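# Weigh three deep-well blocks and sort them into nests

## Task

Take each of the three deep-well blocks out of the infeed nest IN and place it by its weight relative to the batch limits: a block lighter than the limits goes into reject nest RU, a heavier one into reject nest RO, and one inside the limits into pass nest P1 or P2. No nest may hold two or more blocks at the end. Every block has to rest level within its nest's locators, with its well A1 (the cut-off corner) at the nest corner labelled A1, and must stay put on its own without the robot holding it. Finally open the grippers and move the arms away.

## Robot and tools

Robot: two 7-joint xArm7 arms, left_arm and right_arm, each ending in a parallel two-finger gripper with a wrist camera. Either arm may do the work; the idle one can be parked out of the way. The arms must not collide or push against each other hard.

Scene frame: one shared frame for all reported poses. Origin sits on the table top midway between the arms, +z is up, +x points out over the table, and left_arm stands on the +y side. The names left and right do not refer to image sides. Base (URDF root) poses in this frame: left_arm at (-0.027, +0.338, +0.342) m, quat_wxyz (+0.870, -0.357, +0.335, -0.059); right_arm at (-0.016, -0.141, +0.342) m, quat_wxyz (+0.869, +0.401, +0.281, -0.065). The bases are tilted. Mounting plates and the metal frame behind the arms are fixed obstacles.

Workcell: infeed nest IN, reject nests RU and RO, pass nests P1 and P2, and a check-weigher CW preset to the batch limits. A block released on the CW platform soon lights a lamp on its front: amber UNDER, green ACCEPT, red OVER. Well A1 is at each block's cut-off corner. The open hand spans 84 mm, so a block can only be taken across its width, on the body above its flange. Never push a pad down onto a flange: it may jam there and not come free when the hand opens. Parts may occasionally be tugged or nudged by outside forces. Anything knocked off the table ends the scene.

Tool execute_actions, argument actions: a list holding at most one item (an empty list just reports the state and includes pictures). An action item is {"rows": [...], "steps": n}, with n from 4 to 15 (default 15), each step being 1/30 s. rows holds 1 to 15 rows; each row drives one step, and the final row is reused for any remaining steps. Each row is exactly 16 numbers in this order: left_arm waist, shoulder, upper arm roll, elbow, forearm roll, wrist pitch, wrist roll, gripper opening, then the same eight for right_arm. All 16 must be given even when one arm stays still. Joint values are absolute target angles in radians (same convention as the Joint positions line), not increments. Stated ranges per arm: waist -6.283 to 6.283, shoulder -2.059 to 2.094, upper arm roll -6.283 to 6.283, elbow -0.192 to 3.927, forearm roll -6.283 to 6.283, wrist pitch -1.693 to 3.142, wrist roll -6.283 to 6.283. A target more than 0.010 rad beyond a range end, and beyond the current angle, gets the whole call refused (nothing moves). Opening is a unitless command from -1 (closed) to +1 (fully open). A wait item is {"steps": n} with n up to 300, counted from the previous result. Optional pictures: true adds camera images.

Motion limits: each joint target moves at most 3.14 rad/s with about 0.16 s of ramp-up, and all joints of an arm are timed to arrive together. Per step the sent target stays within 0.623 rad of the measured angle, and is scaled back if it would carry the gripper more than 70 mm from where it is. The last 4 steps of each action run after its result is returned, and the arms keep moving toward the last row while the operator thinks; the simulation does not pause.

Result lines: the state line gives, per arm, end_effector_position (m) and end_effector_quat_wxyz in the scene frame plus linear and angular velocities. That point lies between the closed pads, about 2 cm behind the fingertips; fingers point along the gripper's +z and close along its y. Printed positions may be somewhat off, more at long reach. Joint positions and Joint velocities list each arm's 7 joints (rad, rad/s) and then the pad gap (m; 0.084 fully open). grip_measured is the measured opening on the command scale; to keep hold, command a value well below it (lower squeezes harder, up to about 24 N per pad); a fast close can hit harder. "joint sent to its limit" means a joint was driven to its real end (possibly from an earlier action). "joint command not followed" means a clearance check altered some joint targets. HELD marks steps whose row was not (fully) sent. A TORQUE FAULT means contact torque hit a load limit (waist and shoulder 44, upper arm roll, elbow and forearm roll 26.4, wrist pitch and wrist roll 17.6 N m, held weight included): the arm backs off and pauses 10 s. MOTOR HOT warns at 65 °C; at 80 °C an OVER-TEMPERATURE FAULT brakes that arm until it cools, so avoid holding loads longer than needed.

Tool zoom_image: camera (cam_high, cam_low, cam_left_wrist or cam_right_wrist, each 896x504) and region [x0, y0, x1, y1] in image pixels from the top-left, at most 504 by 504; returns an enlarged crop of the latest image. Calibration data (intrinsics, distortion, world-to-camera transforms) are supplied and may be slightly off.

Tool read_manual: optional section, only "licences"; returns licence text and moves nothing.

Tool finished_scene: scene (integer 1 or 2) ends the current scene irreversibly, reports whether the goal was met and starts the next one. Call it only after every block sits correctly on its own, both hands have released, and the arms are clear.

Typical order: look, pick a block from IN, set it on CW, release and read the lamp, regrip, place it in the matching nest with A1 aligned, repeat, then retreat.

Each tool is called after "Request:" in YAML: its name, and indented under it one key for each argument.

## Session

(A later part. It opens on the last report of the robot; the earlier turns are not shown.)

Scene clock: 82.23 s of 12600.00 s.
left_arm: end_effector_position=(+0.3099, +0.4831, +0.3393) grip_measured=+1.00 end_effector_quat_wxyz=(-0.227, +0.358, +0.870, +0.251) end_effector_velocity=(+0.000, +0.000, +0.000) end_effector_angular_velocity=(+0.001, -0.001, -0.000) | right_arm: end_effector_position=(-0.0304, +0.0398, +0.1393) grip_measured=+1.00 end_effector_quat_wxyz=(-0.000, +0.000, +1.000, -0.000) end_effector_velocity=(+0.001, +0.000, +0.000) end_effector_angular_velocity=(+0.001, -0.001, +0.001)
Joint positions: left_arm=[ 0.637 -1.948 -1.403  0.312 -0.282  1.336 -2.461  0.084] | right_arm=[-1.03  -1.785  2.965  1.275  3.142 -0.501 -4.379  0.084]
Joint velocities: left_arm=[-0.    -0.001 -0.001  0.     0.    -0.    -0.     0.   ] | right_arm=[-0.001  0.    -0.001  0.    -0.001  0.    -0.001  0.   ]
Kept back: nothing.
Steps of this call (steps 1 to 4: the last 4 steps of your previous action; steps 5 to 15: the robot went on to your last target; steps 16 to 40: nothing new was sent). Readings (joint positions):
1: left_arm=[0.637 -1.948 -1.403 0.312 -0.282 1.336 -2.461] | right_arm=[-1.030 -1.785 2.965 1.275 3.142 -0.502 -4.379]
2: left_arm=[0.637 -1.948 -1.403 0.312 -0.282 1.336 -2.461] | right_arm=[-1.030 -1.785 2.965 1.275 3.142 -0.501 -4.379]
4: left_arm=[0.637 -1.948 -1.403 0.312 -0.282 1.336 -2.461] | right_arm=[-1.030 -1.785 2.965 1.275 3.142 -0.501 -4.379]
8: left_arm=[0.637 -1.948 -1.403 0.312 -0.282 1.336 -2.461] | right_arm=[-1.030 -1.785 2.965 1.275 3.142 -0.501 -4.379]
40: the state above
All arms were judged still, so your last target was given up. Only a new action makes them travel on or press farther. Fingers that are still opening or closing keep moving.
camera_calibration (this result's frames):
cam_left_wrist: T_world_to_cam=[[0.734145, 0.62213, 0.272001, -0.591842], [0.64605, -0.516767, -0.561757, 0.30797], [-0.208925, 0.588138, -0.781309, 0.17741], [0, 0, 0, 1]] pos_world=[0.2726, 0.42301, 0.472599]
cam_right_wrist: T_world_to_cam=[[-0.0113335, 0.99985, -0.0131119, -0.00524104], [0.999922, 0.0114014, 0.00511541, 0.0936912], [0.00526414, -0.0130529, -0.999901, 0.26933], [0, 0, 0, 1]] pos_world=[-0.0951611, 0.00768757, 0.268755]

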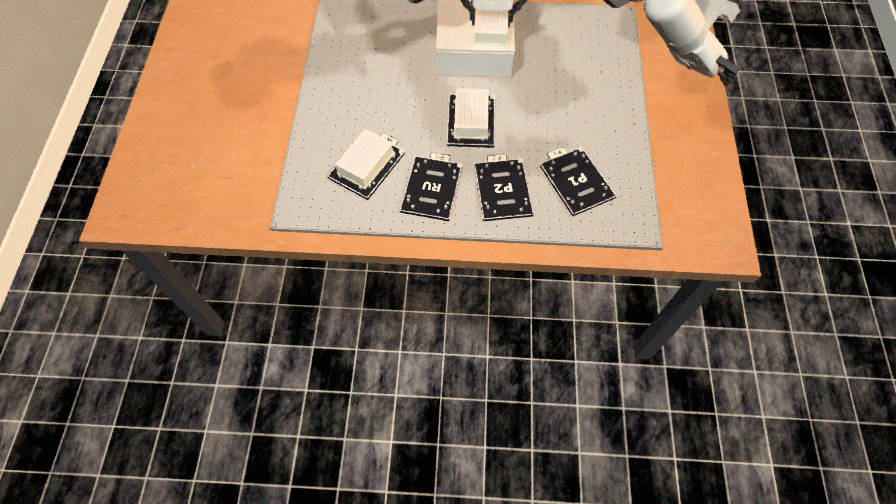

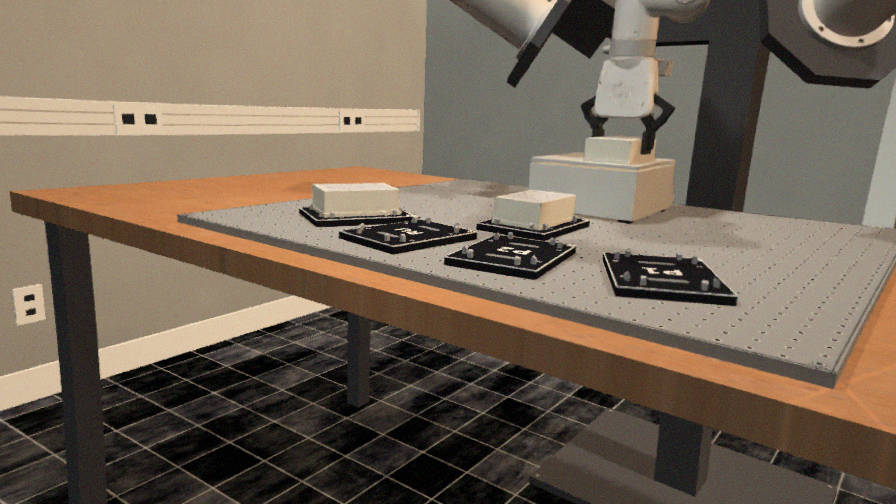

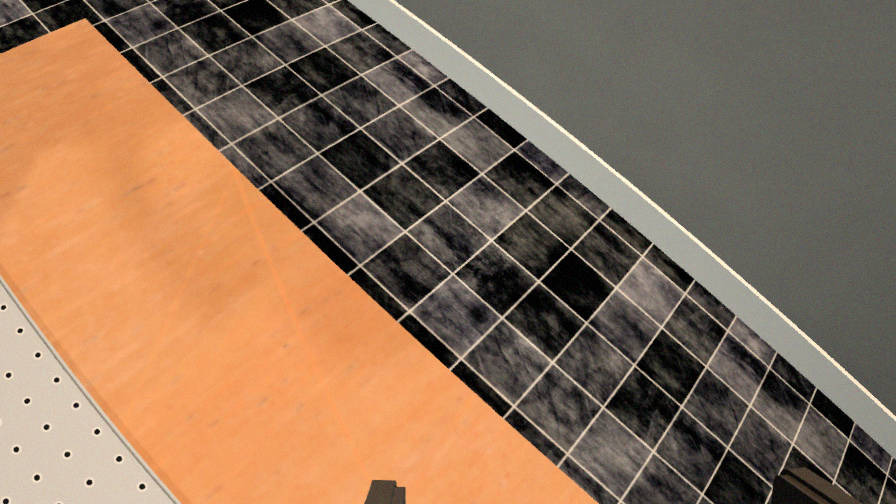

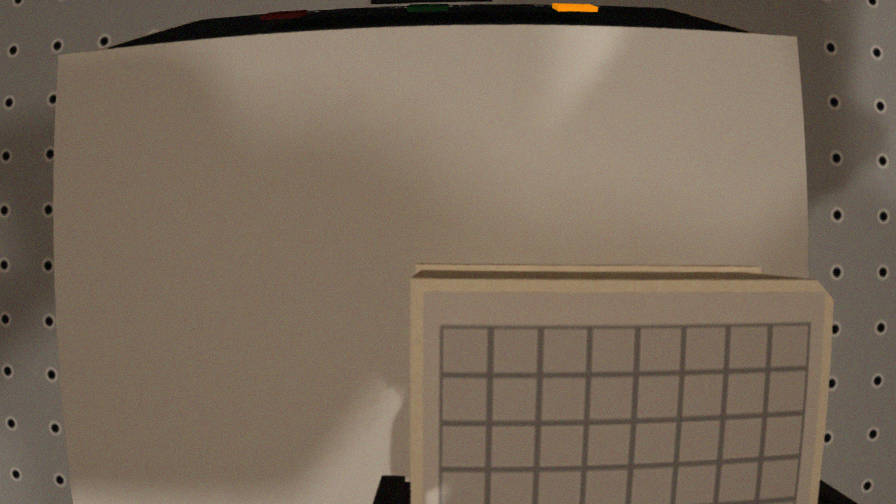

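Request:
execute_actions:
  actions:
    - {"rows":[[0.637,-1.948,-1.403,0.312,-0.282,1.336,-2.461,1,-1.0316,-1.792,2.9645,1.2785,3.1416,-0.4985,-4.379,1],[0.637,-1.948,-1.403,0.312,-0.282,1.336,-2.461,1,-1.0316,-1.792,2.9645,1.2785,3.1416,-0.4985,-4.379,1],[0.637,-1.948,-1.403,0.312,-0.282,1.336,-2.461,1,-1.0316,-1.792,2.9645,1.2785,3.1416,-0.4985,-4.379,1],[0.637,-1.948,-1.403,0.312,-0.282,1.336,-2.461,1,-1.0316,-1.792,2.9645,1.2785,3.1416,-0.4985,-4.379,1],[0.637,-1.948,-1.403,0.312,-0.282,1.336,-2.461,1,-1.0316,-1.792,2.9645,1.2785,3.1416,-0.4985,-4.379,1],[0.637,-1.948,-1.403,0.312,-0.282,1.336,-2.461,1,-1.0316,-1.792,2.9645,1.2785,3.1416,-0.4985,-4.379,1],[0.637,-1.948,-1.403,0.312,-0.282,1.336,-2.461,1,-1.0316,-1.792,2.9645,1.2785,3.1416,-0.4985,-4.379,0.4]],"steps":15}

Request:
execute_actions:
  actions:
    - {"rows":[[0.637,-1.948,-1.403,0.312,-0.282,1.336,-2.461,1,-1.0316,-1.792,2.9645,1.2785,3.1416,-0.4985,-4.379,0.4],[0.637,-1.948,-1.403,0.312,-0.282,1.336,-2.461,1,-1.0316,-1.792,2.9645,1.2785,3.1416,-0.4985,-4.379,0.4],[0.637,-1.948,-1.403,0.312,-0.282,1.336,-2.461,1,-1.007,-1.661,2.968,1.241,3.1416,-0.589,-4.379,0.4]],"steps":15}

Request:
execute_actions:
  actions:
    - {"rows":[[0.637,-1.948,-1.403,0.312,-0.282,1.336,-2.461,1,-1.13,-1.49,2.71,1.13,3.1416,-0.59,-4.7,0.4]],"steps":15}

Request:
execute_actions:
  actions:
    - {"rows":[[0.637,-1.948,-1.403,0.312,-0.282,1.336,-2.461,1,-1.3,-1.38,2.41,1.08,3.1416,-0.55,-5.05,0.4]],"steps":13}

Request:
execute_actions:
  actions:
    - {"rows":[[0.637,-1.948,-1.403,0.312,-0.282,1.336,-2.461,1,-1.621,-1.2353,2.0299,1.2842,3.1416,-0.5907,-5.4457,0.4]],"steps":15}

Request:
execute_actions:
  actions:
    - {"steps":10}

Request:
execute_actions:
  actions:
    - {"rows":[[0.637,-1.948,-1.403,0.312,-0.282,1.336,-2.461,1,-1.80,-1.327,2.08,1.355,3.1416,-0.468,-5.4457,0.4]],"steps":12}

Request:
execute_actions:
  actions:
    - {"rows":[[0.637,-1.948,-1.403,0.312,-0.282,1.336,-2.461,1,-1.8771,-1.369,2.0984,1.3959,3.1416,-0.4219,-5.4457,0.4]],"steps":15}

Request:
execute_actions:
  actions:
    - {"steps":8}
  pictures: true

Scene clock: 83.70 s of 12600.00 s.
left_arm: end_effector_position=(+0.3099, +0.4831, +0.3393) grip_measured=+1.00 end_effector_quat_wxyz=(-0.227, +0.358, +0.870, +0.251) end_effector_velocity=(+0.000, +0.000, +0.000) end_effector_angular_velocity=(+0.000, -0.001, +0.001) | right_arm: end_effector_position=(-0.0306, +0.0399, +0.1368) grip_measured=+0.96 end_effector_quat_wxyz=(-0.000, +0.000, +1.000, -0.001) end_effector_velocity=(+0.000, +0.000, -0.000) end_effector_angular_velocity=(-0.000, +0.001, -0.001)
Joint positions: left_arm=[ 0.637 -1.948 -1.403  0.312 -0.282  1.336 -2.461  0.084] | right_arm=[-1.032 -1.792  2.965  1.278  3.142 -0.498 -4.379  0.083]
Joint velocities: left_arm=[ 0.    -0.001  0.001  0.     0.     0.001  0.    -0.   ] | right_arm=[-0.001  0.    -0.     0.    -0.001  0.     0.    -0.   ]
Steps of this call (steps 1 to 33: nothing new was sent; steps 34 to 44: the first 11 steps of this action). Readings (joint positions):
34: left_arm=[0.637 -1.948 -1.403 0.312 -0.282 1.336 -2.461] | right_arm=[-1.030 -1.785 2.965 1.275 3.142 -0.501 -4.379]
35: left_arm=[0.637 -1.948 -1.403 0.312 -0.282 1.336 -2.461] | right_arm=[-1.031 -1.787 2.965 1.276 3.142 -0.500 -4.379]
37: left_arm=[0.637 -1.948 -1.403 0.312 -0.282 1.336 -2.461] | right_arm=[-1.031 -1.791 2.965 1.278 3.142 -0.499 -4.379]
41: left_arm=[0.637 -1.948 -1.403 0.312 -0.282 1.336 -2.461] | right_arm=[-1.032 -1.792 2.965 1.278 3.142 -0.499 -4.379]
44: the state above

Scene clock: 84.20 s of 12600.00 s.
left_arm: end_effector_position=(+0.3099, +0.4831, +0.3393) grip_measured=+1.00 end_effector_quat_wxyz=(-0.227, +0.358, +0.870, +0.251) end_effector_velocity=(-0.000, +0.000, +0.000) end_effector_angular_velocity=(-0.000, +0.000, +0.001) | right_arm: end_effector_position=(-0.0316, +0.0439, +0.1930) grip_measured=+0.96 end_effector_quat_wxyz=(-0.002, -0.000, +1.000, +0.006) end_effector_velocity=(+0.023, -0.074, -0.051) end_effector_angular_velocity=(-0.189, -0.062, +0.004)
Joint positions: left_arm=[ 0.637 -1.948 -1.403  0.312 -0.282  1.336 -2.461  0.084] | right_arm=[-1.006 -1.657  2.968  1.245  3.142 -0.588 -4.379  0.083]
Joint velocities: left_arm=[ 0.    -0.     0.001  0.    -0.     0.001  0.    -0.   ] | right_arm=[-0.015 -0.082  0.004 -0.101  0.    -0.015 -0.    -0.   ]
Steps of this call (steps 1 to 4: the last 4 steps of your previous action; steps 5 to 15: the first 11 steps of this action). Readings (joint positions):
5: left_arm=[0.637 -1.948 -1.403 0.312 -0.282 1.336 -2.461] | right_arm=[-1.032 -1.792 2.965 1.278 3.142 -0.498 -4.379]
6: left_arm=[0.637 -1.948 -1.403 0.312 -0.282 1.336 -2.461] | right_arm=[-1.032 -1.792 2.965 1.278 3.142 -0.498 -4.379]
8: left_arm=[0.637 -1.948 -1.403 0.312 -0.282 1.336 -2.461] | right_arm=[-1.030 -1.784 2.965 1.274 3.142 -0.506 -4.379]
12: left_arm=[0.637 -1.948 -1.403 0.312 -0.282 1.336 -2.461] | right_arm=[-1.008 -1.667 2.967 1.248 3.142 -0.581 -4.379]
15: the state above

Scene clock: 84.70 s of 12600.00 s.
left_arm: end_effector_position=(+0.3099, +0.4831, +0.3393) grip_measured=+1.00 end_effector_quat_wxyz=(-0.227, +0.358, +0.870, +0.251) end_effector_velocity=(-0.000, -0.000, +0.000) end_effector_angular_velocity=(-0.002, -0.000, +0.001) | right_arm: end_effector_position=(+0.0936, +0.0436, +0.2202) grip_measured=+0.96 end_effector_quat_wxyz=(+0.001, -0.001, +1.000, +0.010) end_effector_velocity=(+0.017, -0.023, -0.001) end_effector_angular_velocity=(-0.034, +0.030, +0.093)
Joint positions: left_arm=[ 0.637 -1.948 -1.403  0.312 -0.282  1.336 -2.461  0.084] | right_arm=[-1.132 -1.49   2.703  1.132  3.14  -0.591 -4.693  0.083]
Joint velocities: left_arm=[-0.     0.001  0.002  0.     0.     0.     0.    -0.   ] | right_arm=[-0.04   0.053 -0.042 -0.066  0.011  0.003 -0.171 -0.   ]
Steps of this call (steps 1 to 4: the last 4 steps of your previous action; steps 5 to 15: the first 11 steps of this action). Readings (joint positions):
5: left_arm=[0.637 -1.948 -1.403 0.312 -0.282 1.336 -2.461] | right_arm=[-1.008 -1.662 2.968 1.239 3.142 -0.589 -4.380]
6: left_arm=[0.637 -1.948 -1.403 0.312 -0.282 1.336 -2.461] | right_arm=[-1.011 -1.658 2.963 1.236 3.142 -0.588 -4.391]
8: left_arm=[0.637 -1.948 -1.403 0.312 -0.282 1.336 -2.461] | right_arm=[-1.037 -1.623 2.916 1.212 3.143 -0.588 -4.462]
12: left_arm=[0.637 -1.948 -1.403 0.312 -0.282 1.336 -2.461] | right_arm=[-1.107 -1.523 2.756 1.154 3.141 -0.590 -4.635]
15: the state above

Scene clock: 85.13 s of 12600.00 s.
left_arm: end_effector_position=(+0.3099, +0.4831, +0.3393) grip_measured=+1.00 end_effector_quat_wxyz=(-0.227, +0.358, +0.870, +0.251) end_effector_velocity=(+0.000, -0.000, -0.000) end_effector_angular_velocity=(+0.000, +0.000, -0.002) | right_arm: end_effector_position=(+0.2043, +0.0166, +0.2103) grip_measured=+0.96 end_effector_quat_wxyz=(-0.004, +0.007, +1.000, +0.008) end_effector_velocity=(+0.410, -0.209, -0.072) end_effector_angular_velocity=(-0.140, +0.048, -0.211)
Joint positions: left_arm=[ 0.637 -1.948 -1.403  0.312 -0.282  1.336 -2.461  0.084] | right_arm=[-1.274 -1.397  2.454  1.089  3.141 -0.556 -4.993  0.083]
Joint velocities: left_arm=[-0.     0.001 -0.002  0.001 -0.    -0.    -0.    -0.   ] | right_arm=[-0.551  0.346 -0.972 -0.173 -0.012  0.104 -1.02  -0.   ]
Steps of this call (steps 1 to 4: the last 4 steps of your previous action; steps 5 to 13: the first 9 steps of this action). Readings (joint positions):
5: left_arm=[0.637 -1.948 -1.403 0.312 -0.282 1.336 -2.461] | right_arm=[-1.129 -1.491 2.714 1.130 3.142 -0.589 -4.701]
6: left_arm=[0.637 -1.948 -1.403 0.312 -0.282 1.336 -2.461] | right_arm=[-1.132 -1.489 2.709 1.128 3.143 -0.587 -4.712]
8: left_arm=[0.637 -1.948 -1.403 0.312 -0.282 1.336 -2.461] | right_arm=[-1.163 -1.468 2.657 1.120 3.144 -0.578 -4.782]
12: left_arm=[0.637 -1.948 -1.403 0.312 -0.282 1.336 -2.461] | right_arm=[-1.254 -1.410 2.489 1.095 3.141 -0.560 -4.955]
13: the state above

Scene clock: 85.63 s of 12600.00 s.
left_arm: end_effector_position=(+0.3099, +0.4831, +0.3393) grip_measured=+1.00 end_effector_quat_wxyz=(-0.227, +0.358, +0.870, +0.251) end_effector_velocity=(-0.000, -0.000, -0.000) end_effector_angular_velocity=(+0.001, +0.001, -0.001) | right_arm: end_effector_position=(+0.3785, -0.0481, +0.1899) grip_measured=+0.96 end_effector_quat_wxyz=(-0.004, +0.068, +0.998, +0.010) end_effector_velocity=(+0.466, -0.355, -0.100) end_effector_angular_velocity=(-0.180, -0.063, -0.400)
Joint positions: left_arm=[ 0.637 -1.948 -1.403  0.312 -0.282  1.336 -2.461  0.084] | right_arm=[-1.549 -1.267  2.115  1.241  3.142 -0.582 -5.357  0.083]
Joint velocities: left_arm=[ 0.     0.001 -0.001 -0.    -0.    -0.    -0.     0.   ] | right_arm=[-0.771  0.349 -0.931  0.466 -0.004 -0.091 -0.931 -0.   ]
Steps of this call (steps 1 to 4: the last 4 steps of your previous action; steps 5 to 15: the first 11 steps of this action). Readings (joint positions):
5: left_arm=[0.637 -1.948 -1.403 0.312 -0.282 1.336 -2.461] | right_arm=[-1.301 -1.380 2.410 1.079 3.142 -0.551 -5.050]
6: left_arm=[0.637 -1.948 -1.403 0.312 -0.282 1.336 -2.461] | right_arm=[-1.306 -1.378 2.408 1.085 3.143 -0.553 -5.061]
8: left_arm=[0.637 -1.948 -1.403 0.312 -0.282 1.336 -2.461] | right_arm=[-1.354 -1.357 2.357 1.120 3.144 -0.560 -5.126]
12: left_arm=[0.637 -1.948 -1.403 0.312 -0.282 1.336 -2.461] | right_arm=[-1.470 -1.303 2.209 1.192 3.142 -0.573 -5.261]
15: the state above

Scene clock: 85.97 s of 12600.00 s.
left_arm: end_effector_position=(+0.3099, +0.4831, +0.3393) grip_measured=+1.00 end_effector_quat_wxyz=(-0.227, +0.358, +0.870, +0.251) end_effector_velocity=(-0.000, +0.000, +0.000) end_effector_angular_velocity=(-0.002, -0.000, +0.002) | right_arm: end_effector_position=(+0.4175, -0.0819, +0.1806) grip_measured=+0.96 end_effector_quat_wxyz=(-0.001, +0.082, +0.997, +0.001) end_effector_velocity=(+0.011, -0.011, -0.000) end_effector_angular_velocity=(-0.011, -0.012, -0.020)
Joint positions: left_arm=[ 0.637 -1.948 -1.403  0.312 -0.282  1.336 -2.461  0.084] | right_arm=[-1.618 -1.237  2.036  1.284  3.142 -0.591 -5.445  0.083]
Joint velocities: left_arm=[-0.     0.     0.002 -0.    -0.     0.    -0.    -0.   ] | right_arm=[-0.006  0.005 -0.028  0.005 -0.004  0.001 -0.003 -0.   ]
Kept back: nothing.
Steps of this call (steps 1 to 4: the last 4 steps of your previous action; steps 5 to 10: the robot went on to your last target). Readings (joint positions):
1: left_arm=[0.637 -1.948 -1.403 0.312 -0.282 1.336 -2.461] | right_arm=[-1.574 -1.256 2.085 1.256 3.141 -0.585 -5.387]
2: left_arm=[0.637 -1.948 -1.403 0.312 -0.282 1.336 -2.461] | right_arm=[-1.597 -1.246 2.057 1.269 3.141 -0.587 -5.413]
4: left_arm=[0.637 -1.948 -1.403 0.312 -0.282 1.336 -2.461] | right_arm=[-1.621 -1.235 2.025 1.280 3.140 -0.590 -5.438]
8: left_arm=[0.637 -1.948 -1.403 0.312 -0.282 1.336 -2.461] | right_arm=[-1.619 -1.237 2.035 1.283 3.142 -0.591 -5.445]
10: the state above

Scene clock: 86.23 s of 12600.00 s.
left_arm: end_effector_position=(+0.3099, +0.4831, +0.3393) grip_measured=+1.00 end_effector_quat_wxyz=(-0.227, +0.358, +0.870, +0.251) end_effector_velocity=(+0.000, +0.000, -0.000) end_effector_angular_velocity=(+0.001, +0.000, -0.001) | right_arm: end_effector_position=(+0.4144, -0.0915, +0.0989) grip_measured=+0.96 end_effector_quat_wxyz=(-0.007, +0.086, +0.996, -0.009) end_effector_velocity=(-0.004, -0.029, -0.057) end_effector_angular_velocity=(-0.035, +0.020, -0.032)
Joint positions: left_arm=[ 0.637 -1.948 -1.403  0.312 -0.282  1.336 -2.461  0.084] | right_arm=[-1.806 -1.331  2.079  1.344  3.142 -0.471 -5.446  0.083]
Joint velocities: left_arm=[ 0.     0.    -0.002 -0.    -0.    -0.001 -0.    -0.   ] | right_arm=[-0.132 -0.046 -0.002  0.022 -0.005  0.075 -0.002  0.   ]
Steps of this call (steps 1 to 8: the first 8 steps of this action). Readings (joint positions):
1: left_arm=[0.637 -1.948 -1.403 0.312 -0.282 1.336 -2.461] | right_arm=[-1.619 -1.237 2.035 1.284 3.142 -0.590 -5.445]
2: left_arm=[0.637 -1.948 -1.403 0.312 -0.282 1.336 -2.461] | right_arm=[-1.627 -1.241 2.037 1.289 3.142 -0.583 -5.445]
4: left_arm=[0.637 -1.948 -1.403 0.312 -0.282 1.336 -2.461] | right_arm=[-1.690 -1.274 2.056 1.322 3.142 -0.535 -5.446]
8: the state above

Scene clock: 86.73 s of 12600.00 s.
left_arm: end_effector_position=(+0.3099, +0.4831, +0.3393) grip_measured=+1.00 end_effector_quat_wxyz=(-0.227, +0.358, +0.870, +0.251) end_effector_velocity=(-0.000, +0.000, +0.000) end_effector_angular_velocity=(+0.000, +0.000, +0.002) | right_arm: end_effector_position=(+0.4203, -0.0843, +0.0707) grip_measured=+0.96 end_effector_quat_wxyz=(+0.000, +0.085, +0.996, +0.001) end_effector_velocity=(+0.013, +0.018, +0.013) end_effector_angular_velocity=(+0.035, -0.033, +0.009)
Joint positions: left_arm=[ 0.637 -1.948 -1.403  0.312 -0.282  1.336 -2.461  0.084] | right_arm=[-1.876 -1.368  2.098  1.397  3.142 -0.422 -5.446  0.083]
Joint velocities: left_arm=[-0.    -0.001  0.001 -0.001 -0.     0.001  0.    -0.   ] | right_arm=[ 0.023  0.01   0.006  0.021  0.001  0.002 -0.001 -0.   ]
Steps of this call (steps 1 to 4: the last 4 steps of your previous action; steps 5 to 15: the first 11 steps of this action). Readings (joint positions):
5: left_arm=[0.637 -1.948 -1.403 0.312 -0.282 1.336 -2.461] | right_arm=[-1.798 -1.326 2.081 1.358 3.142 -0.468 -5.446]
6: left_arm=[0.637 -1.948 -1.403 0.312 -0.282 1.336 -2.461] | right_arm=[-1.805 -1.330 2.083 1.364 3.142 -0.462 -5.446]
8: left_arm=[0.637 -1.948 -1.403 0.312 -0.282 1.336 -2.461] | right_arm=[-1.850 -1.354 2.094 1.389 3.142 -0.435 -5.446]
12: left_arm=[0.637 -1.948 -1.403 0.312 -0.282 1.336 -2.461] | right_arm=[-1.880 -1.371 2.098 1.392 3.142 -0.423 -5.446]
15: the state above

Scene clock: 87.00 s of 12600.00 s.
left_arm: end_effector_position=(+0.3099, +0.4831, +0.3393) grip_measured=+1.00 end_effector_quat_wxyz=(-0.227, +0.358, +0.870, +0.251) end_effector_velocity=(-0.001, +0.000, -0.000) end_effector_angular_velocity=(-0.001, +0.002, +0.001) | right_arm: end_effector_position=(+0.4196, -0.0849, +0.0701) grip_measured=+0.96 end_effector_quat_wxyz=(-0.000, +0.085, +0.996, +0.000) end_effector_velocity=(+0.000, -0.000, -0.000) end_effector_angular_velocity=(-0.001, +0.000, -0.002)
Joint positions: left_arm=[ 0.637 -1.948 -1.403  0.312 -0.282  1.336 -2.461  0.084] | right_arm=[-1.877 -1.369  2.098  1.396  3.142 -0.422 -5.446  0.083]
Joint velocities: left_arm=[ 0.     0.002  0.001 -0.001 -0.     0.001  0.    -0.   ] | right_arm=[-0.001 -0.001 -0.001  0.001  0.001 -0.     0.001  0.   ]
Kept back: nothing.
Steps of this call (steps 1 to 4: the last 4 steps of your previous action; steps 5 to 8: the robot went on to your last target). Readings (joint positions):
1: left_arm=[0.637 -1.948 -1.403 0.312 -0.282 1.336 -2.461] | right_arm=[-1.875 -1.368 2.098 1.397 3.142 -0.422 -5.446]
2: left_arm=[0.637 -1.948 -1.403 0.312 -0.282 1.336 -2.461] | right_arm=[-1.875 -1.368 2.098 1.397 3.142 -0.422 -5.446]
4: left_arm=[0.637 -1.948 -1.403 0.312 -0.282 1.336 -2.461] | right_arm=[-1.876 -1.368 2.098 1.396 3.142 -0.422 -5.446]
8: the state above
camera_calibration (this result's frames):
cam_left_wrist: T_world_to_cam=[[0.734145, 0.62213, 0.272001, -0.591842], [0.64605, -0.516767, -0.561757, 0.30797], [-0.208925, 0.588138, -0.781309, 0.17741], [0, 0, 0, 1]] pos_world=[0.2726, 0.42301, 0.472599]
cam_right_wrist: T_world_to_cam=[[0.158284, 0.987321, -0.0119707, 0.0513208], [0.987389, -0.158235, 0.00494762, -0.363622], [0.0029907, -0.0126029, -0.999916, 0.197154], [0, 0, 0, 1]] pos_world=[0.350324, -0.105723, 0.19955]

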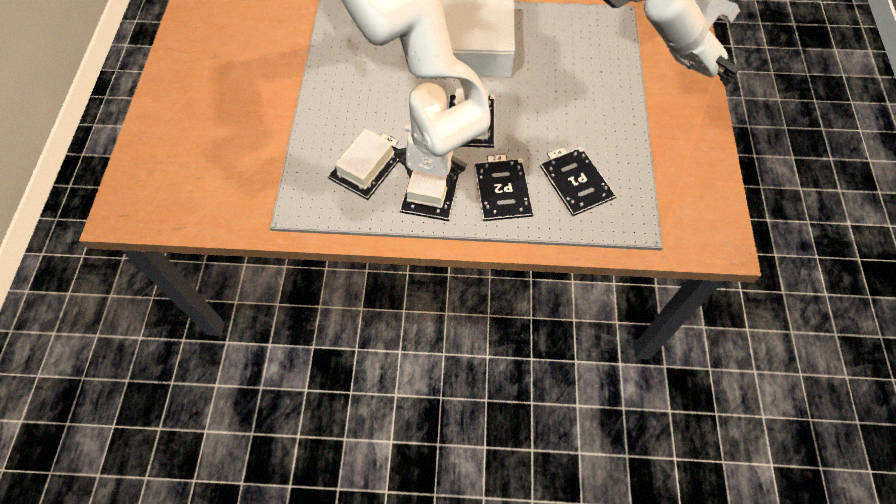

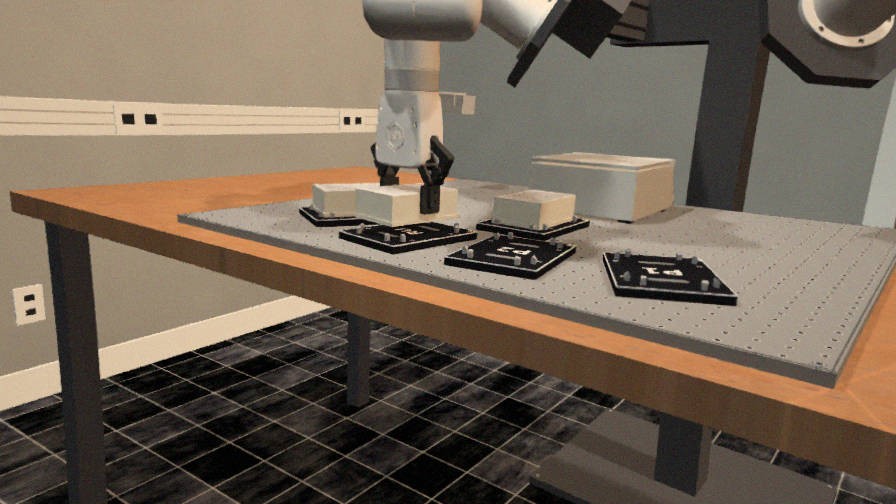

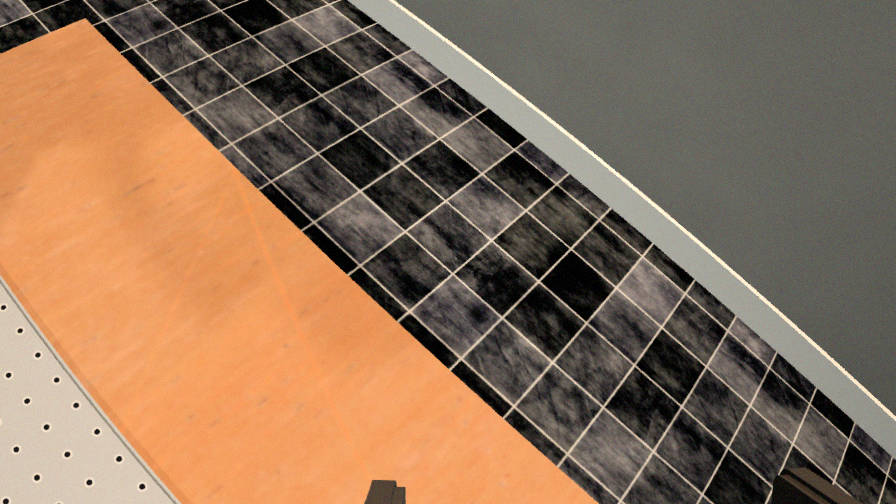

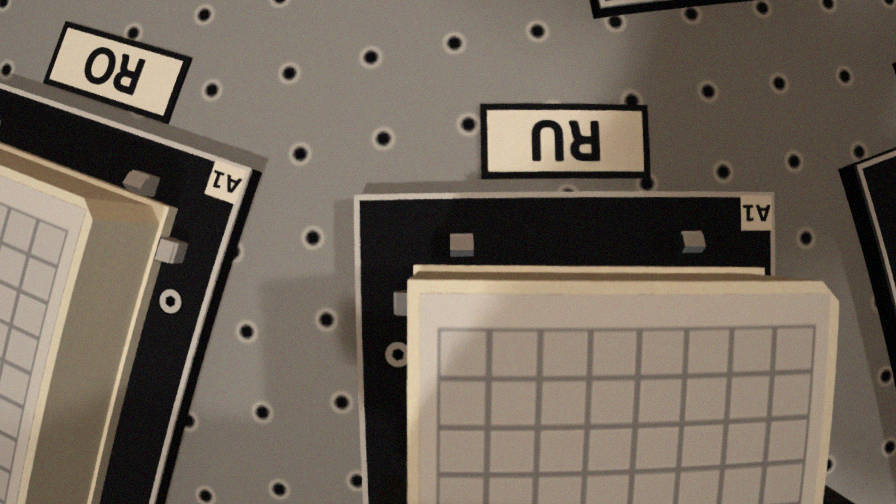

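Request:
execute_actions:
  actions:
    - {"rows":[[0.637,-1.948,-1.403,0.312,-0.282,1.336,-2.461,1,-1.8815,-1.372,2.0995,1.398,3.1416,-0.419,-5.448,0.4],[0.637,-1.948,-1.403,0.312,-0.282,1.336,-2.461,1,-1.886,-1.375,2.1006,1.4005,3.1416,-0.4164,-5.45,0.4],[0.637,-1.948,-1.403,0.312,-0.282,1.336,-2.461,1,-1.890,-1.378,2.1017,1.403,3.1416,-0.4136,-5.452,0.4],[0.637,-1.948,-1.403,0.312,-0.282,1.336,-2.461,1,-1.8945,-1.381,2.1028,1.405,3.1416,-0.411,-5.454,0.4],[0.637,-1.948,-1.403,0.312,-0.282,1.336,-2.461,1,-1.8987,-1.384,2.1039,1.4075,3.1416,-0.4081,-5.455,0.4]],"steps":15}

Request:
execute_actions:
  actions:
    - {"steps":8}
  pictures: true

Request:
zoom_image:
  camera: "cam_right_wrist"
  region: [330,170,830,400]

Scene clock: 87.93 s of 12600.00 s.
left_arm: end_effector_position=(+0.3099, +0.4831, +0.3393) grip_measured=+1.00 end_effector_quat_wxyz=(-0.227, +0.358, +0.870, +0.251) end_effector_velocity=(-0.000, -0.000, +0.000) end_effector_angular_velocity=(+0.001, +0.001, -0.000) | right_arm: end_effector_position=(+0.4179, -0.0851, +0.0598) grip_measured=+0.96 end_effector_quat_wxyz=(-0.001, +0.079, +0.997, -0.000) end_effector_velocity=(+0.009, +0.008, +0.006) end_effector_angular_velocity=(+0.018, -0.019, +0.002)
Joint positions: left_arm=[ 0.637 -1.948 -1.403  0.312 -0.282  1.336 -2.461  0.084] | right_arm=[-1.899 -1.384  2.104  1.407  3.142 -0.408 -5.455  0.083]
Joint velocities: left_arm=[ 0.     0.    -0.001  0.001  0.     0.001  0.    -0.   ] | right_arm=[ 0.01   0.006  0.     0.013 -0.     0.002 -0.001  0.   ]
Steps of this call (steps 1 to 15: the robot went on to your last target; steps 16 to 17: nothing new was sent; steps 18 to 28: the first 11 steps of this action). Readings (joint positions):
18: left_arm=[0.637 -1.948 -1.403 0.312 -0.282 1.336 -2.461] | right_arm=[-1.877 -1.369 2.098 1.396 3.142 -0.422 -5.446]
19: left_arm=[0.637 -1.948 -1.403 0.312 -0.282 1.336 -2.461] | right_arm=[-1.879 -1.370 2.099 1.397 3.142 -0.420 -5.447]
21: left_arm=[0.637 -1.948 -1.403 0.312 -0.282 1.336 -2.461] | right_arm=[-1.885 -1.375 2.101 1.401 3.142 -0.416 -5.450]
25: left_arm=[0.637 -1.948 -1.403 0.312 -0.282 1.336 -2.461] | right_arm=[-1.899 -1.384 2.104 1.406 3.142 -0.409 -5.455]
28: the state above

Scene clock: 88.20 s of 12600.00 s.
left_arm: end_effector_position=(+0.3099, +0.4831, +0.3393) grip_measured=+1.00 end_effector_quat_wxyz=(-0.227, +0.358, +0.870, +0.251) end_effector_velocity=(-0.000, +0.000, +0.000) end_effector_angular_velocity=(-0.000, -0.000, +0.001) | right_arm: end_effector_position=(+0.4181, -0.0848, +0.0600) grip_measured=+0.96 end_effector_quat_wxyz=(-0.000, +0.079, +0.997, -0.000) end_effector_velocity=(-0.001, -0.000, -0.001) end_effector_angular_velocity=(-0.001, +0.003, -0.001)
Joint positions: left_arm=[ 0.637 -1.948 -1.403  0.312 -0.282  1.336 -2.461  0.084] | right_arm=[-1.899 -1.384  2.104  1.407  3.142 -0.408 -5.455  0.083]
Joint velocities: left_arm=[ 0.    -0.001  0.001 -0.    -0.     0.001  0.     0.   ] | right_arm=[-0.002 -0.     0.001 -0.     0.001 -0.001  0.    -0.   ]
Kept back: nothing.
Steps of this call (steps 1 to 4: the last 4 steps of your previous action; steps 5 to 8: the robot went on to your last target). Readings (joint positions):
1: left_arm=[0.637 -1.948 -1.403 0.312 -0.282 1.336 -2.461] | right_arm=[-1.899 -1.384 2.104 1.408 3.142 -0.408 -5.455]
2: left_arm=[0.637 -1.948 -1.403 0.312 -0.282 1.336 -2.461] | right_arm=[-1.898 -1.384 2.104 1.408 3.142 -0.408 -5.455]
4: left_arm=[0.637 -1.948 -1.403 0.312 -0.282 1.336 -2.461] | right_arm=[-1.898 -1.384 2.104 1.408 3.142 -0.408 -5.455]
8: the state above
camera_calibration (this result's frames):
cam_left_wrist: T_world_to_cam=[[0.734145, 0.62213, 0.272001, -0.591842], [0.64605, -0.516767, -0.561757, 0.30797], [-0.208925, 0.588138, -0.781309, 0.17741], [0, 0, 0, 1]] pos_world=[0.2726, 0.42301, 0.472599]
cam_right_wrist: T_world_to_cam=[[0.146543, 0.989126, -0.0124638, 0.0564553], [0.989201, -0.146495, 0.00462383, -0.361788], [0.00274767, -0.0130068, -0.999912, 0.187121], [0, 0, 0, 1]] pos_world=[0.349094, -0.106408, 0.189481]

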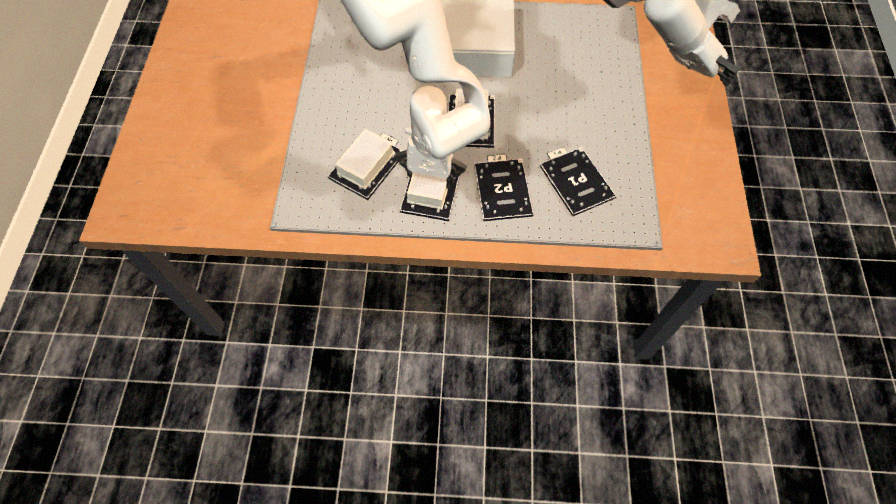

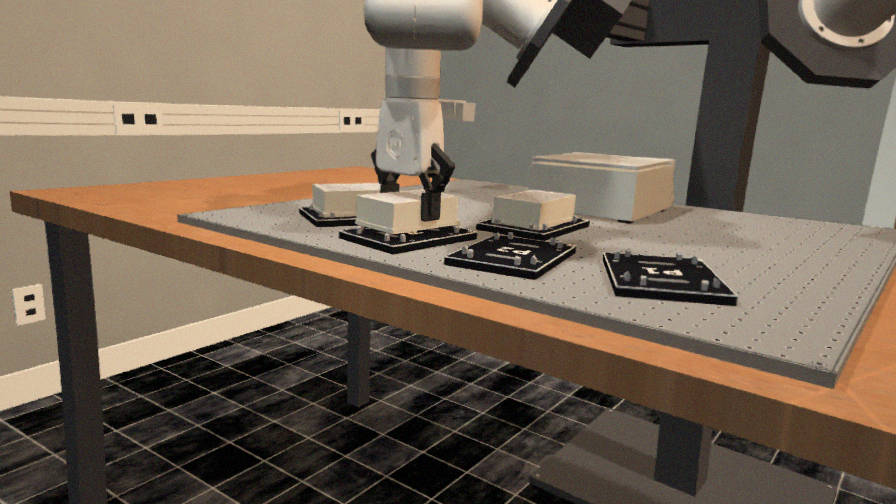

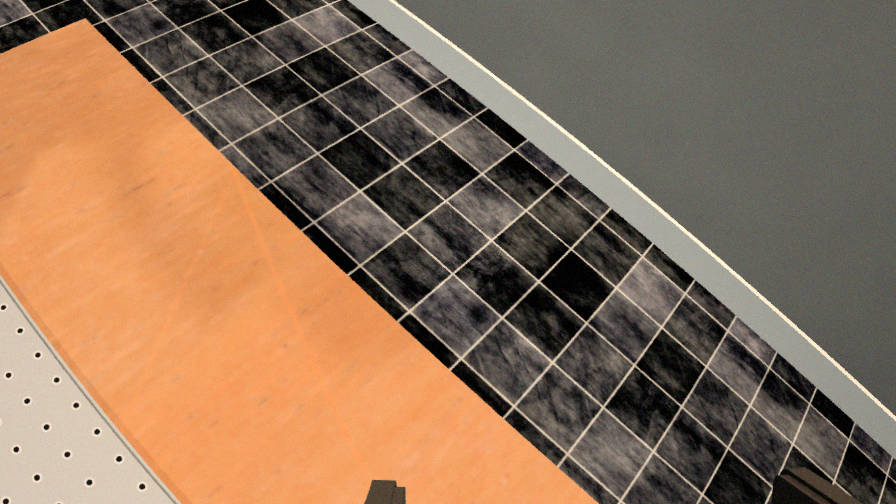

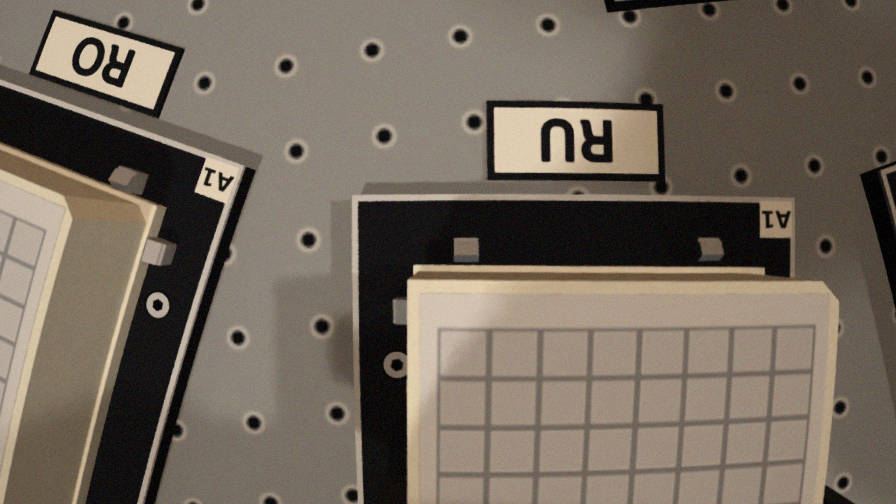

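Region (330, 170, 830, 400) of cam_right_wrist's 896x504 image, scaled by 1.008, with more detail than that image has; it fills the top 232 rows of this view, and the rest is white.

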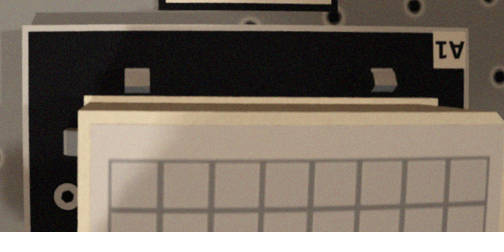

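Request:
execute_actions:
  actions:
    - {"rows":[[0.637,-1.948,-1.403,0.312,-0.282,1.336,-2.461,1,-1.8992,-1.3858,2.1048,1.4107,3.1416,-0.4099,-5.4535,0.4],[0.637,-1.948,-1.403,0.312,-0.282,1.336,-2.461,1,-1.8992,-1.3858,2.1048,1.4107,3.1416,-0.4099,-5.4535,0.4],[0.637,-1.948,-1.403,0.312,-0.282,1.336,-2.461,1,-1.8992,-1.3858,2.1048,1.4107,3.1416,-0.4099,-5.4535,0.4],[0.637,-1.948,-1.403,0.312,-0.282,1.336,-2.461,1,-1.9023,-1.3876,2.1054,1.4128,3.1416,-0.4085,-5.4535,0.4],[0.637,-1.948,-1.403,0.312,-0.282,1.336,-2.461,1,-1.9053,-1.3894,2.1059,1.415,3.1416,-0.4071,-5.4535,0.4],[0.637,-1.948,-1.403,0.312,-0.282,1.336,-2.461,1,-1.9084,-1.3912,2.1065,1.4171,3.1416,-0.4056,-5.4535,0.4],[0.637,-1.948,-1.403,0.312,-0.282,1.336,-2.461,1,-1.9115,-1.393,2.107,1.4192,3.1416,-0.4042,-5.4535,0.4],[0.637,-1.948,-1.403,0.312,-0.282,1.336,-2.461,1,-1.9145,-1.3947,2.1076,1.4214,3.1416,-0.4028,-5.4535,0.4],[0.637,-1.948,-1.403,0.312,-0.282,1.336,-2.461,1,-1.9176,-1.3965,2.1082,1.4235,3.1416,-0.4014,-5.4535,0.4],[0.637,-1.948,-1.403,0.312,-0.282,1.336,-2.461,1,-1.9206,-1.3983,2.1087,1.4257,3.1416,-0.3999,-5.4535,0.4],[0.637,-1.948,-1.403,0.312,-0.282,1.336,-2.461,1,-1.9237,-1.4001,2.1093,1.4278,3.1416,-0.3985,-5.4535,0.4]],"steps":15}

Request:
execute_actions:
  actions:
    - {"steps":10}

Request:
execute_actions:
  actions:
    - {"rows":[[0.637,-1.948,-1.403,0.312,-0.282,1.336,-2.461,1,-1.9237,-1.4001,2.1093,1.4278,3.1416,-0.3985,-5.4535,1]],"steps":15}
  pictures: true

Scene clock: 91.27 s of 12600.00 s.
left_arm: end_effector_position=(+0.3099, +0.4831, +0.3393) grip_measured=+1.00 end_effector_quat_wxyz=(-0.227, +0.358, +0.870, +0.251) end_effector_velocity=(-0.000, -0.000, -0.000) end_effector_angular_velocity=(+0.000, +0.001, -0.001) | right_arm: end_effector_position=(+0.4178, -0.0836, +0.0526) grip_measured=+0.96 end_effector_quat_wxyz=(-0.001, +0.078, +0.997, -0.000) end_effector_velocity=(+0.000, -0.000, -0.037) end_effector_angular_velocity=(-0.001, -0.001, +0.011)
Joint positions: left_arm=[ 0.637 -1.948 -1.403  0.312 -0.282  1.336 -2.461  0.084] | right_arm=[-1.917 -1.397  2.109  1.423  3.141 -0.402 -5.454  0.083]
Joint velocities: left_arm=[-0.     0.    -0.001  0.001 -0.     0.001  0.     0.   ] | right_arm=[-0.09  -0.054  0.017  0.064 -0.005  0.04  -0.005  0.   ]
Steps of this call (steps 1 to 15: the robot went on to your last target; steps 16 to 81: nothing new was sent; steps 82 to 92: the first 11 steps of this action). Readings (joint positions):
82: left_arm=[0.637 -1.948 -1.403 0.312 -0.282 1.336 -2.461] | right_arm=[-1.899 -1.384 2.104 1.408 3.142 -0.408 -5.455]
83: left_arm=[0.637 -1.948 -1.403 0.312 -0.282 1.336 -2.461] | right_arm=[-1.899 -1.385 2.104 1.409 3.142 -0.409 -5.454]
85: left_arm=[0.637 -1.948 -1.403 0.312 -0.282 1.336 -2.461] | right_arm=[-1.899 -1.386 2.105 1.411 3.142 -0.410 -5.454]
89: left_arm=[0.637 -1.948 -1.403 0.312 -0.282 1.336 -2.461] | right_arm=[-1.908 -1.391 2.107 1.417 3.142 -0.406 -5.454]
92: the state above

Scene clock: 91.60 s of 12600.00 s.
left_arm: end_effector_position=(+0.3099, +0.4831, +0.3393) grip_measured=+1.00 end_effector_quat_wxyz=(-0.227, +0.358, +0.870, +0.251) end_effector_velocity=(-0.001, +0.001, -0.000) end_effector_angular_velocity=(+0.001, +0.003, +0.001) | right_arm: end_effector_position=(+0.4179, -0.0836, +0.0501) grip_measured=+0.96 end_effector_quat_wxyz=(-0.001, +0.079, +0.997, +0.000) end_effector_velocity=(+0.000, +0.000, -0.000) end_effector_angular_velocity=(+0.001, +0.001, -0.006)
Joint positions: left_arm=[ 0.637 -1.948 -1.403  0.312 -0.282  1.336 -2.461  0.084] | right_arm=[-1.923 -1.4    2.11   1.428  3.141 -0.399 -5.454  0.083]
Joint velocities: left_arm=[ 0.     0.001 -0.001 -0.002  0.     0.001 -0.    -0.   ] | right_arm=[-0.001  0.001 -0.     0.001  0.003  0.001  0.002 -0.   ]
Kept back: nothing.
Steps of this call (steps 1 to 4: the last 4 steps of your previous action; steps 5 to 10: the robot went on to your last target). Readings (joint positions):
1: left_arm=[0.637 -1.948 -1.403 0.312 -0.282 1.336 -2.461] | right_arm=[-1.920 -1.398 2.109 1.425 3.141 -0.401 -5.454]
2: left_arm=[0.637 -1.948 -1.403 0.312 -0.282 1.336 -2.461] | right_arm=[-1.922 -1.400 2.110 1.427 3.141 -0.400 -5.454]
4: left_arm=[0.637 -1.948 -1.403 0.312 -0.282 1.336 -2.461] | right_arm=[-1.923 -1.400 2.110 1.427 3.141 -0.399 -5.454]
8: left_arm=[0.637 -1.948 -1.403 0.312 -0.282 1.336 -2.461] | right_arm=[-1.923 -1.400 2.110 1.428 3.141 -0.399 -5.454]
10: the state above

Scene clock: 91.97 s of 12600.00 s.
left_arm: end_effector_position=(+0.3099, +0.4831, +0.3393) grip_measured=+1.00 end_effector_quat_wxyz=(-0.227, +0.358, +0.870, +0.251) end_effector_velocity=(-0.001, +0.001, -0.000) end_effector_angular_velocity=(+0.001, +0.001, +0.001) | right_arm: end_effector_position=(+0.4185, -0.0841, +0.0498) grip_measured=+1.00 end_effector_quat_wxyz=(-0.000, +0.080, +0.997, -0.000) end_effector_velocity=(-0.002, +0.001, +0.000) end_effector_angular_velocity=(-0.000, +0.003, +0.008)
Joint positions: left_arm=[ 0.637 -1.948 -1.403  0.312 -0.282  1.336 -2.461  0.084] | right_arm=[-1.924 -1.4    2.109  1.428  3.142 -0.398 -5.453  0.084]
Joint velocities: left_arm=[-0.     0.    -0.    -0.001  0.     0.001  0.    -0.   ] | right_arm=[ 0.002 -0.001  0.003 -0.002 -0.001 -0.002 -0.003  0.   ]
Steps of this call (steps 1 to 11: the first 11 steps of this action). Readings (joint positions):
1: left_arm=[0.637 -1.948 -1.403 0.312 -0.282 1.336 -2.461] | right_arm=[-1.923 -1.400 2.110 1.428 3.142 -0.399 -5.454]
2: left_arm=[0.637 -1.948 -1.403 0.312 -0.282 1.336 -2.461] | right_arm=[-1.923 -1.400 2.110 1.428 3.142 -0.399 -5.454]
4: left_arm=[0.637 -1.948 -1.403 0.312 -0.282 1.336 -2.461] | right_arm=[-1.924 -1.400 2.108 1.428 3.142 -0.398 -5.453]
8: left_arm=[0.637 -1.948 -1.403 0.312 -0.282 1.336 -2.461] | right_arm=[-1.924 -1.400 2.108 1.428 3.142 -0.398 -5.453]
11: the state above
camera_calibration (this result's frames):
cam_left_wrist: T_world_to_cam=[[0.734145, 0.62213, 0.272001, -0.591842], [0.64605, -0.516767, -0.561757, 0.30797], [-0.208925, 0.588138, -0.781309, 0.17741], [0, 0, 0, 1]] pos_world=[0.2726, 0.42301, 0.472599]
cam_right_wrist: T_world_to_cam=[[0.147649, 0.988965, -0.0121666, 0.0550468], [0.989034, -0.147595, 0.00520219, -0.362077], [0.00334905, -0.0128013, -0.999912, 0.17672], [0, 0, 0, 1]] pos_world=[0.349387, -0.105618, 0.179258]

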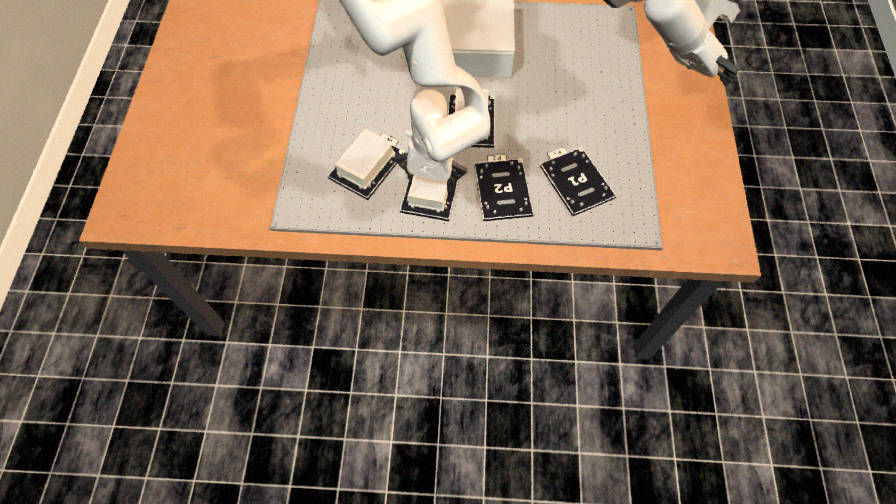

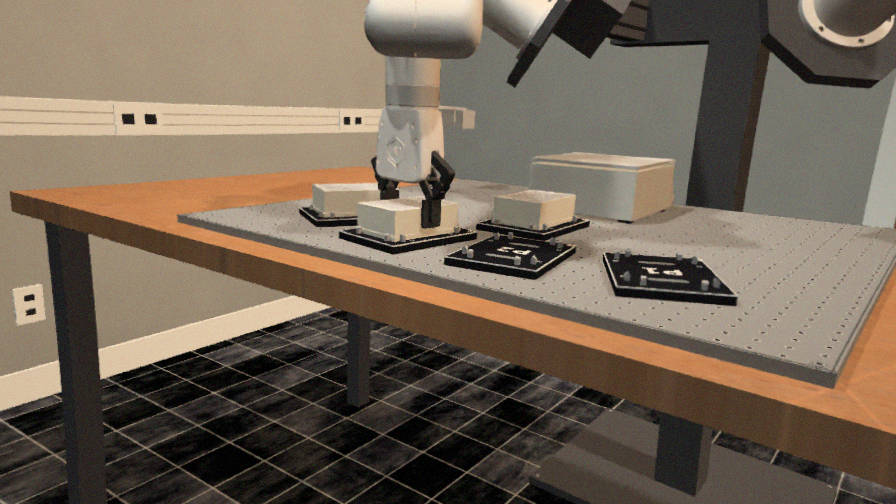

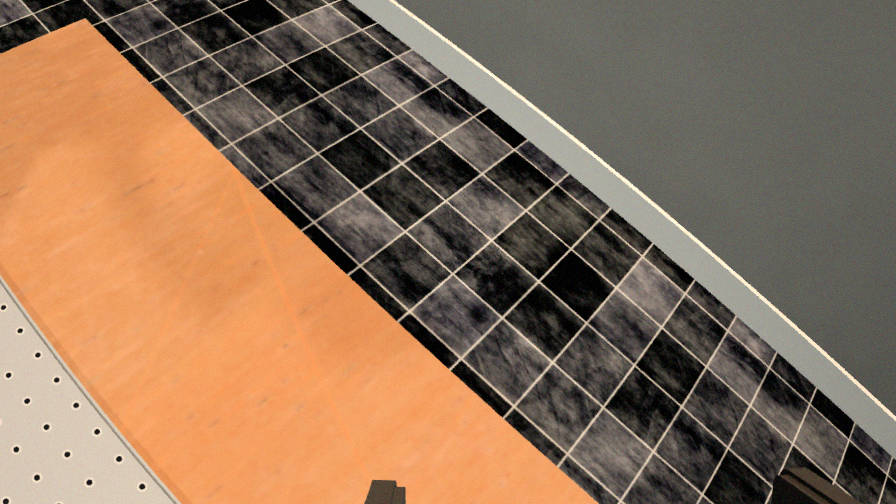

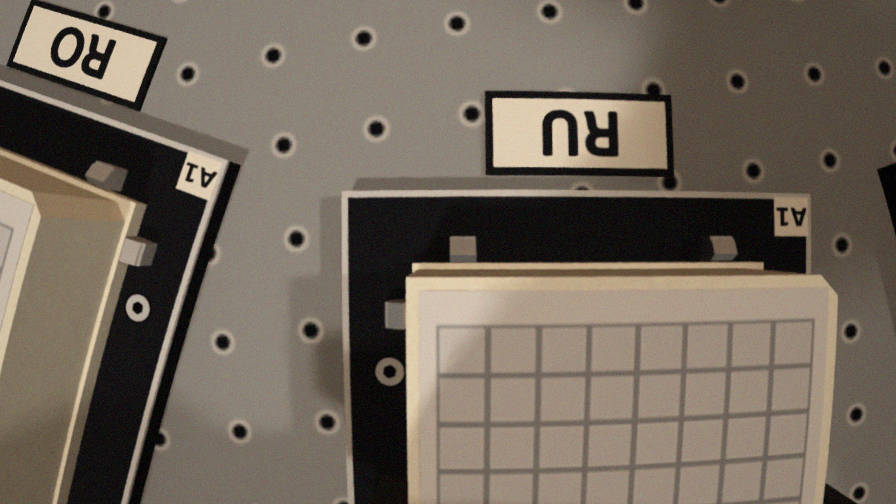

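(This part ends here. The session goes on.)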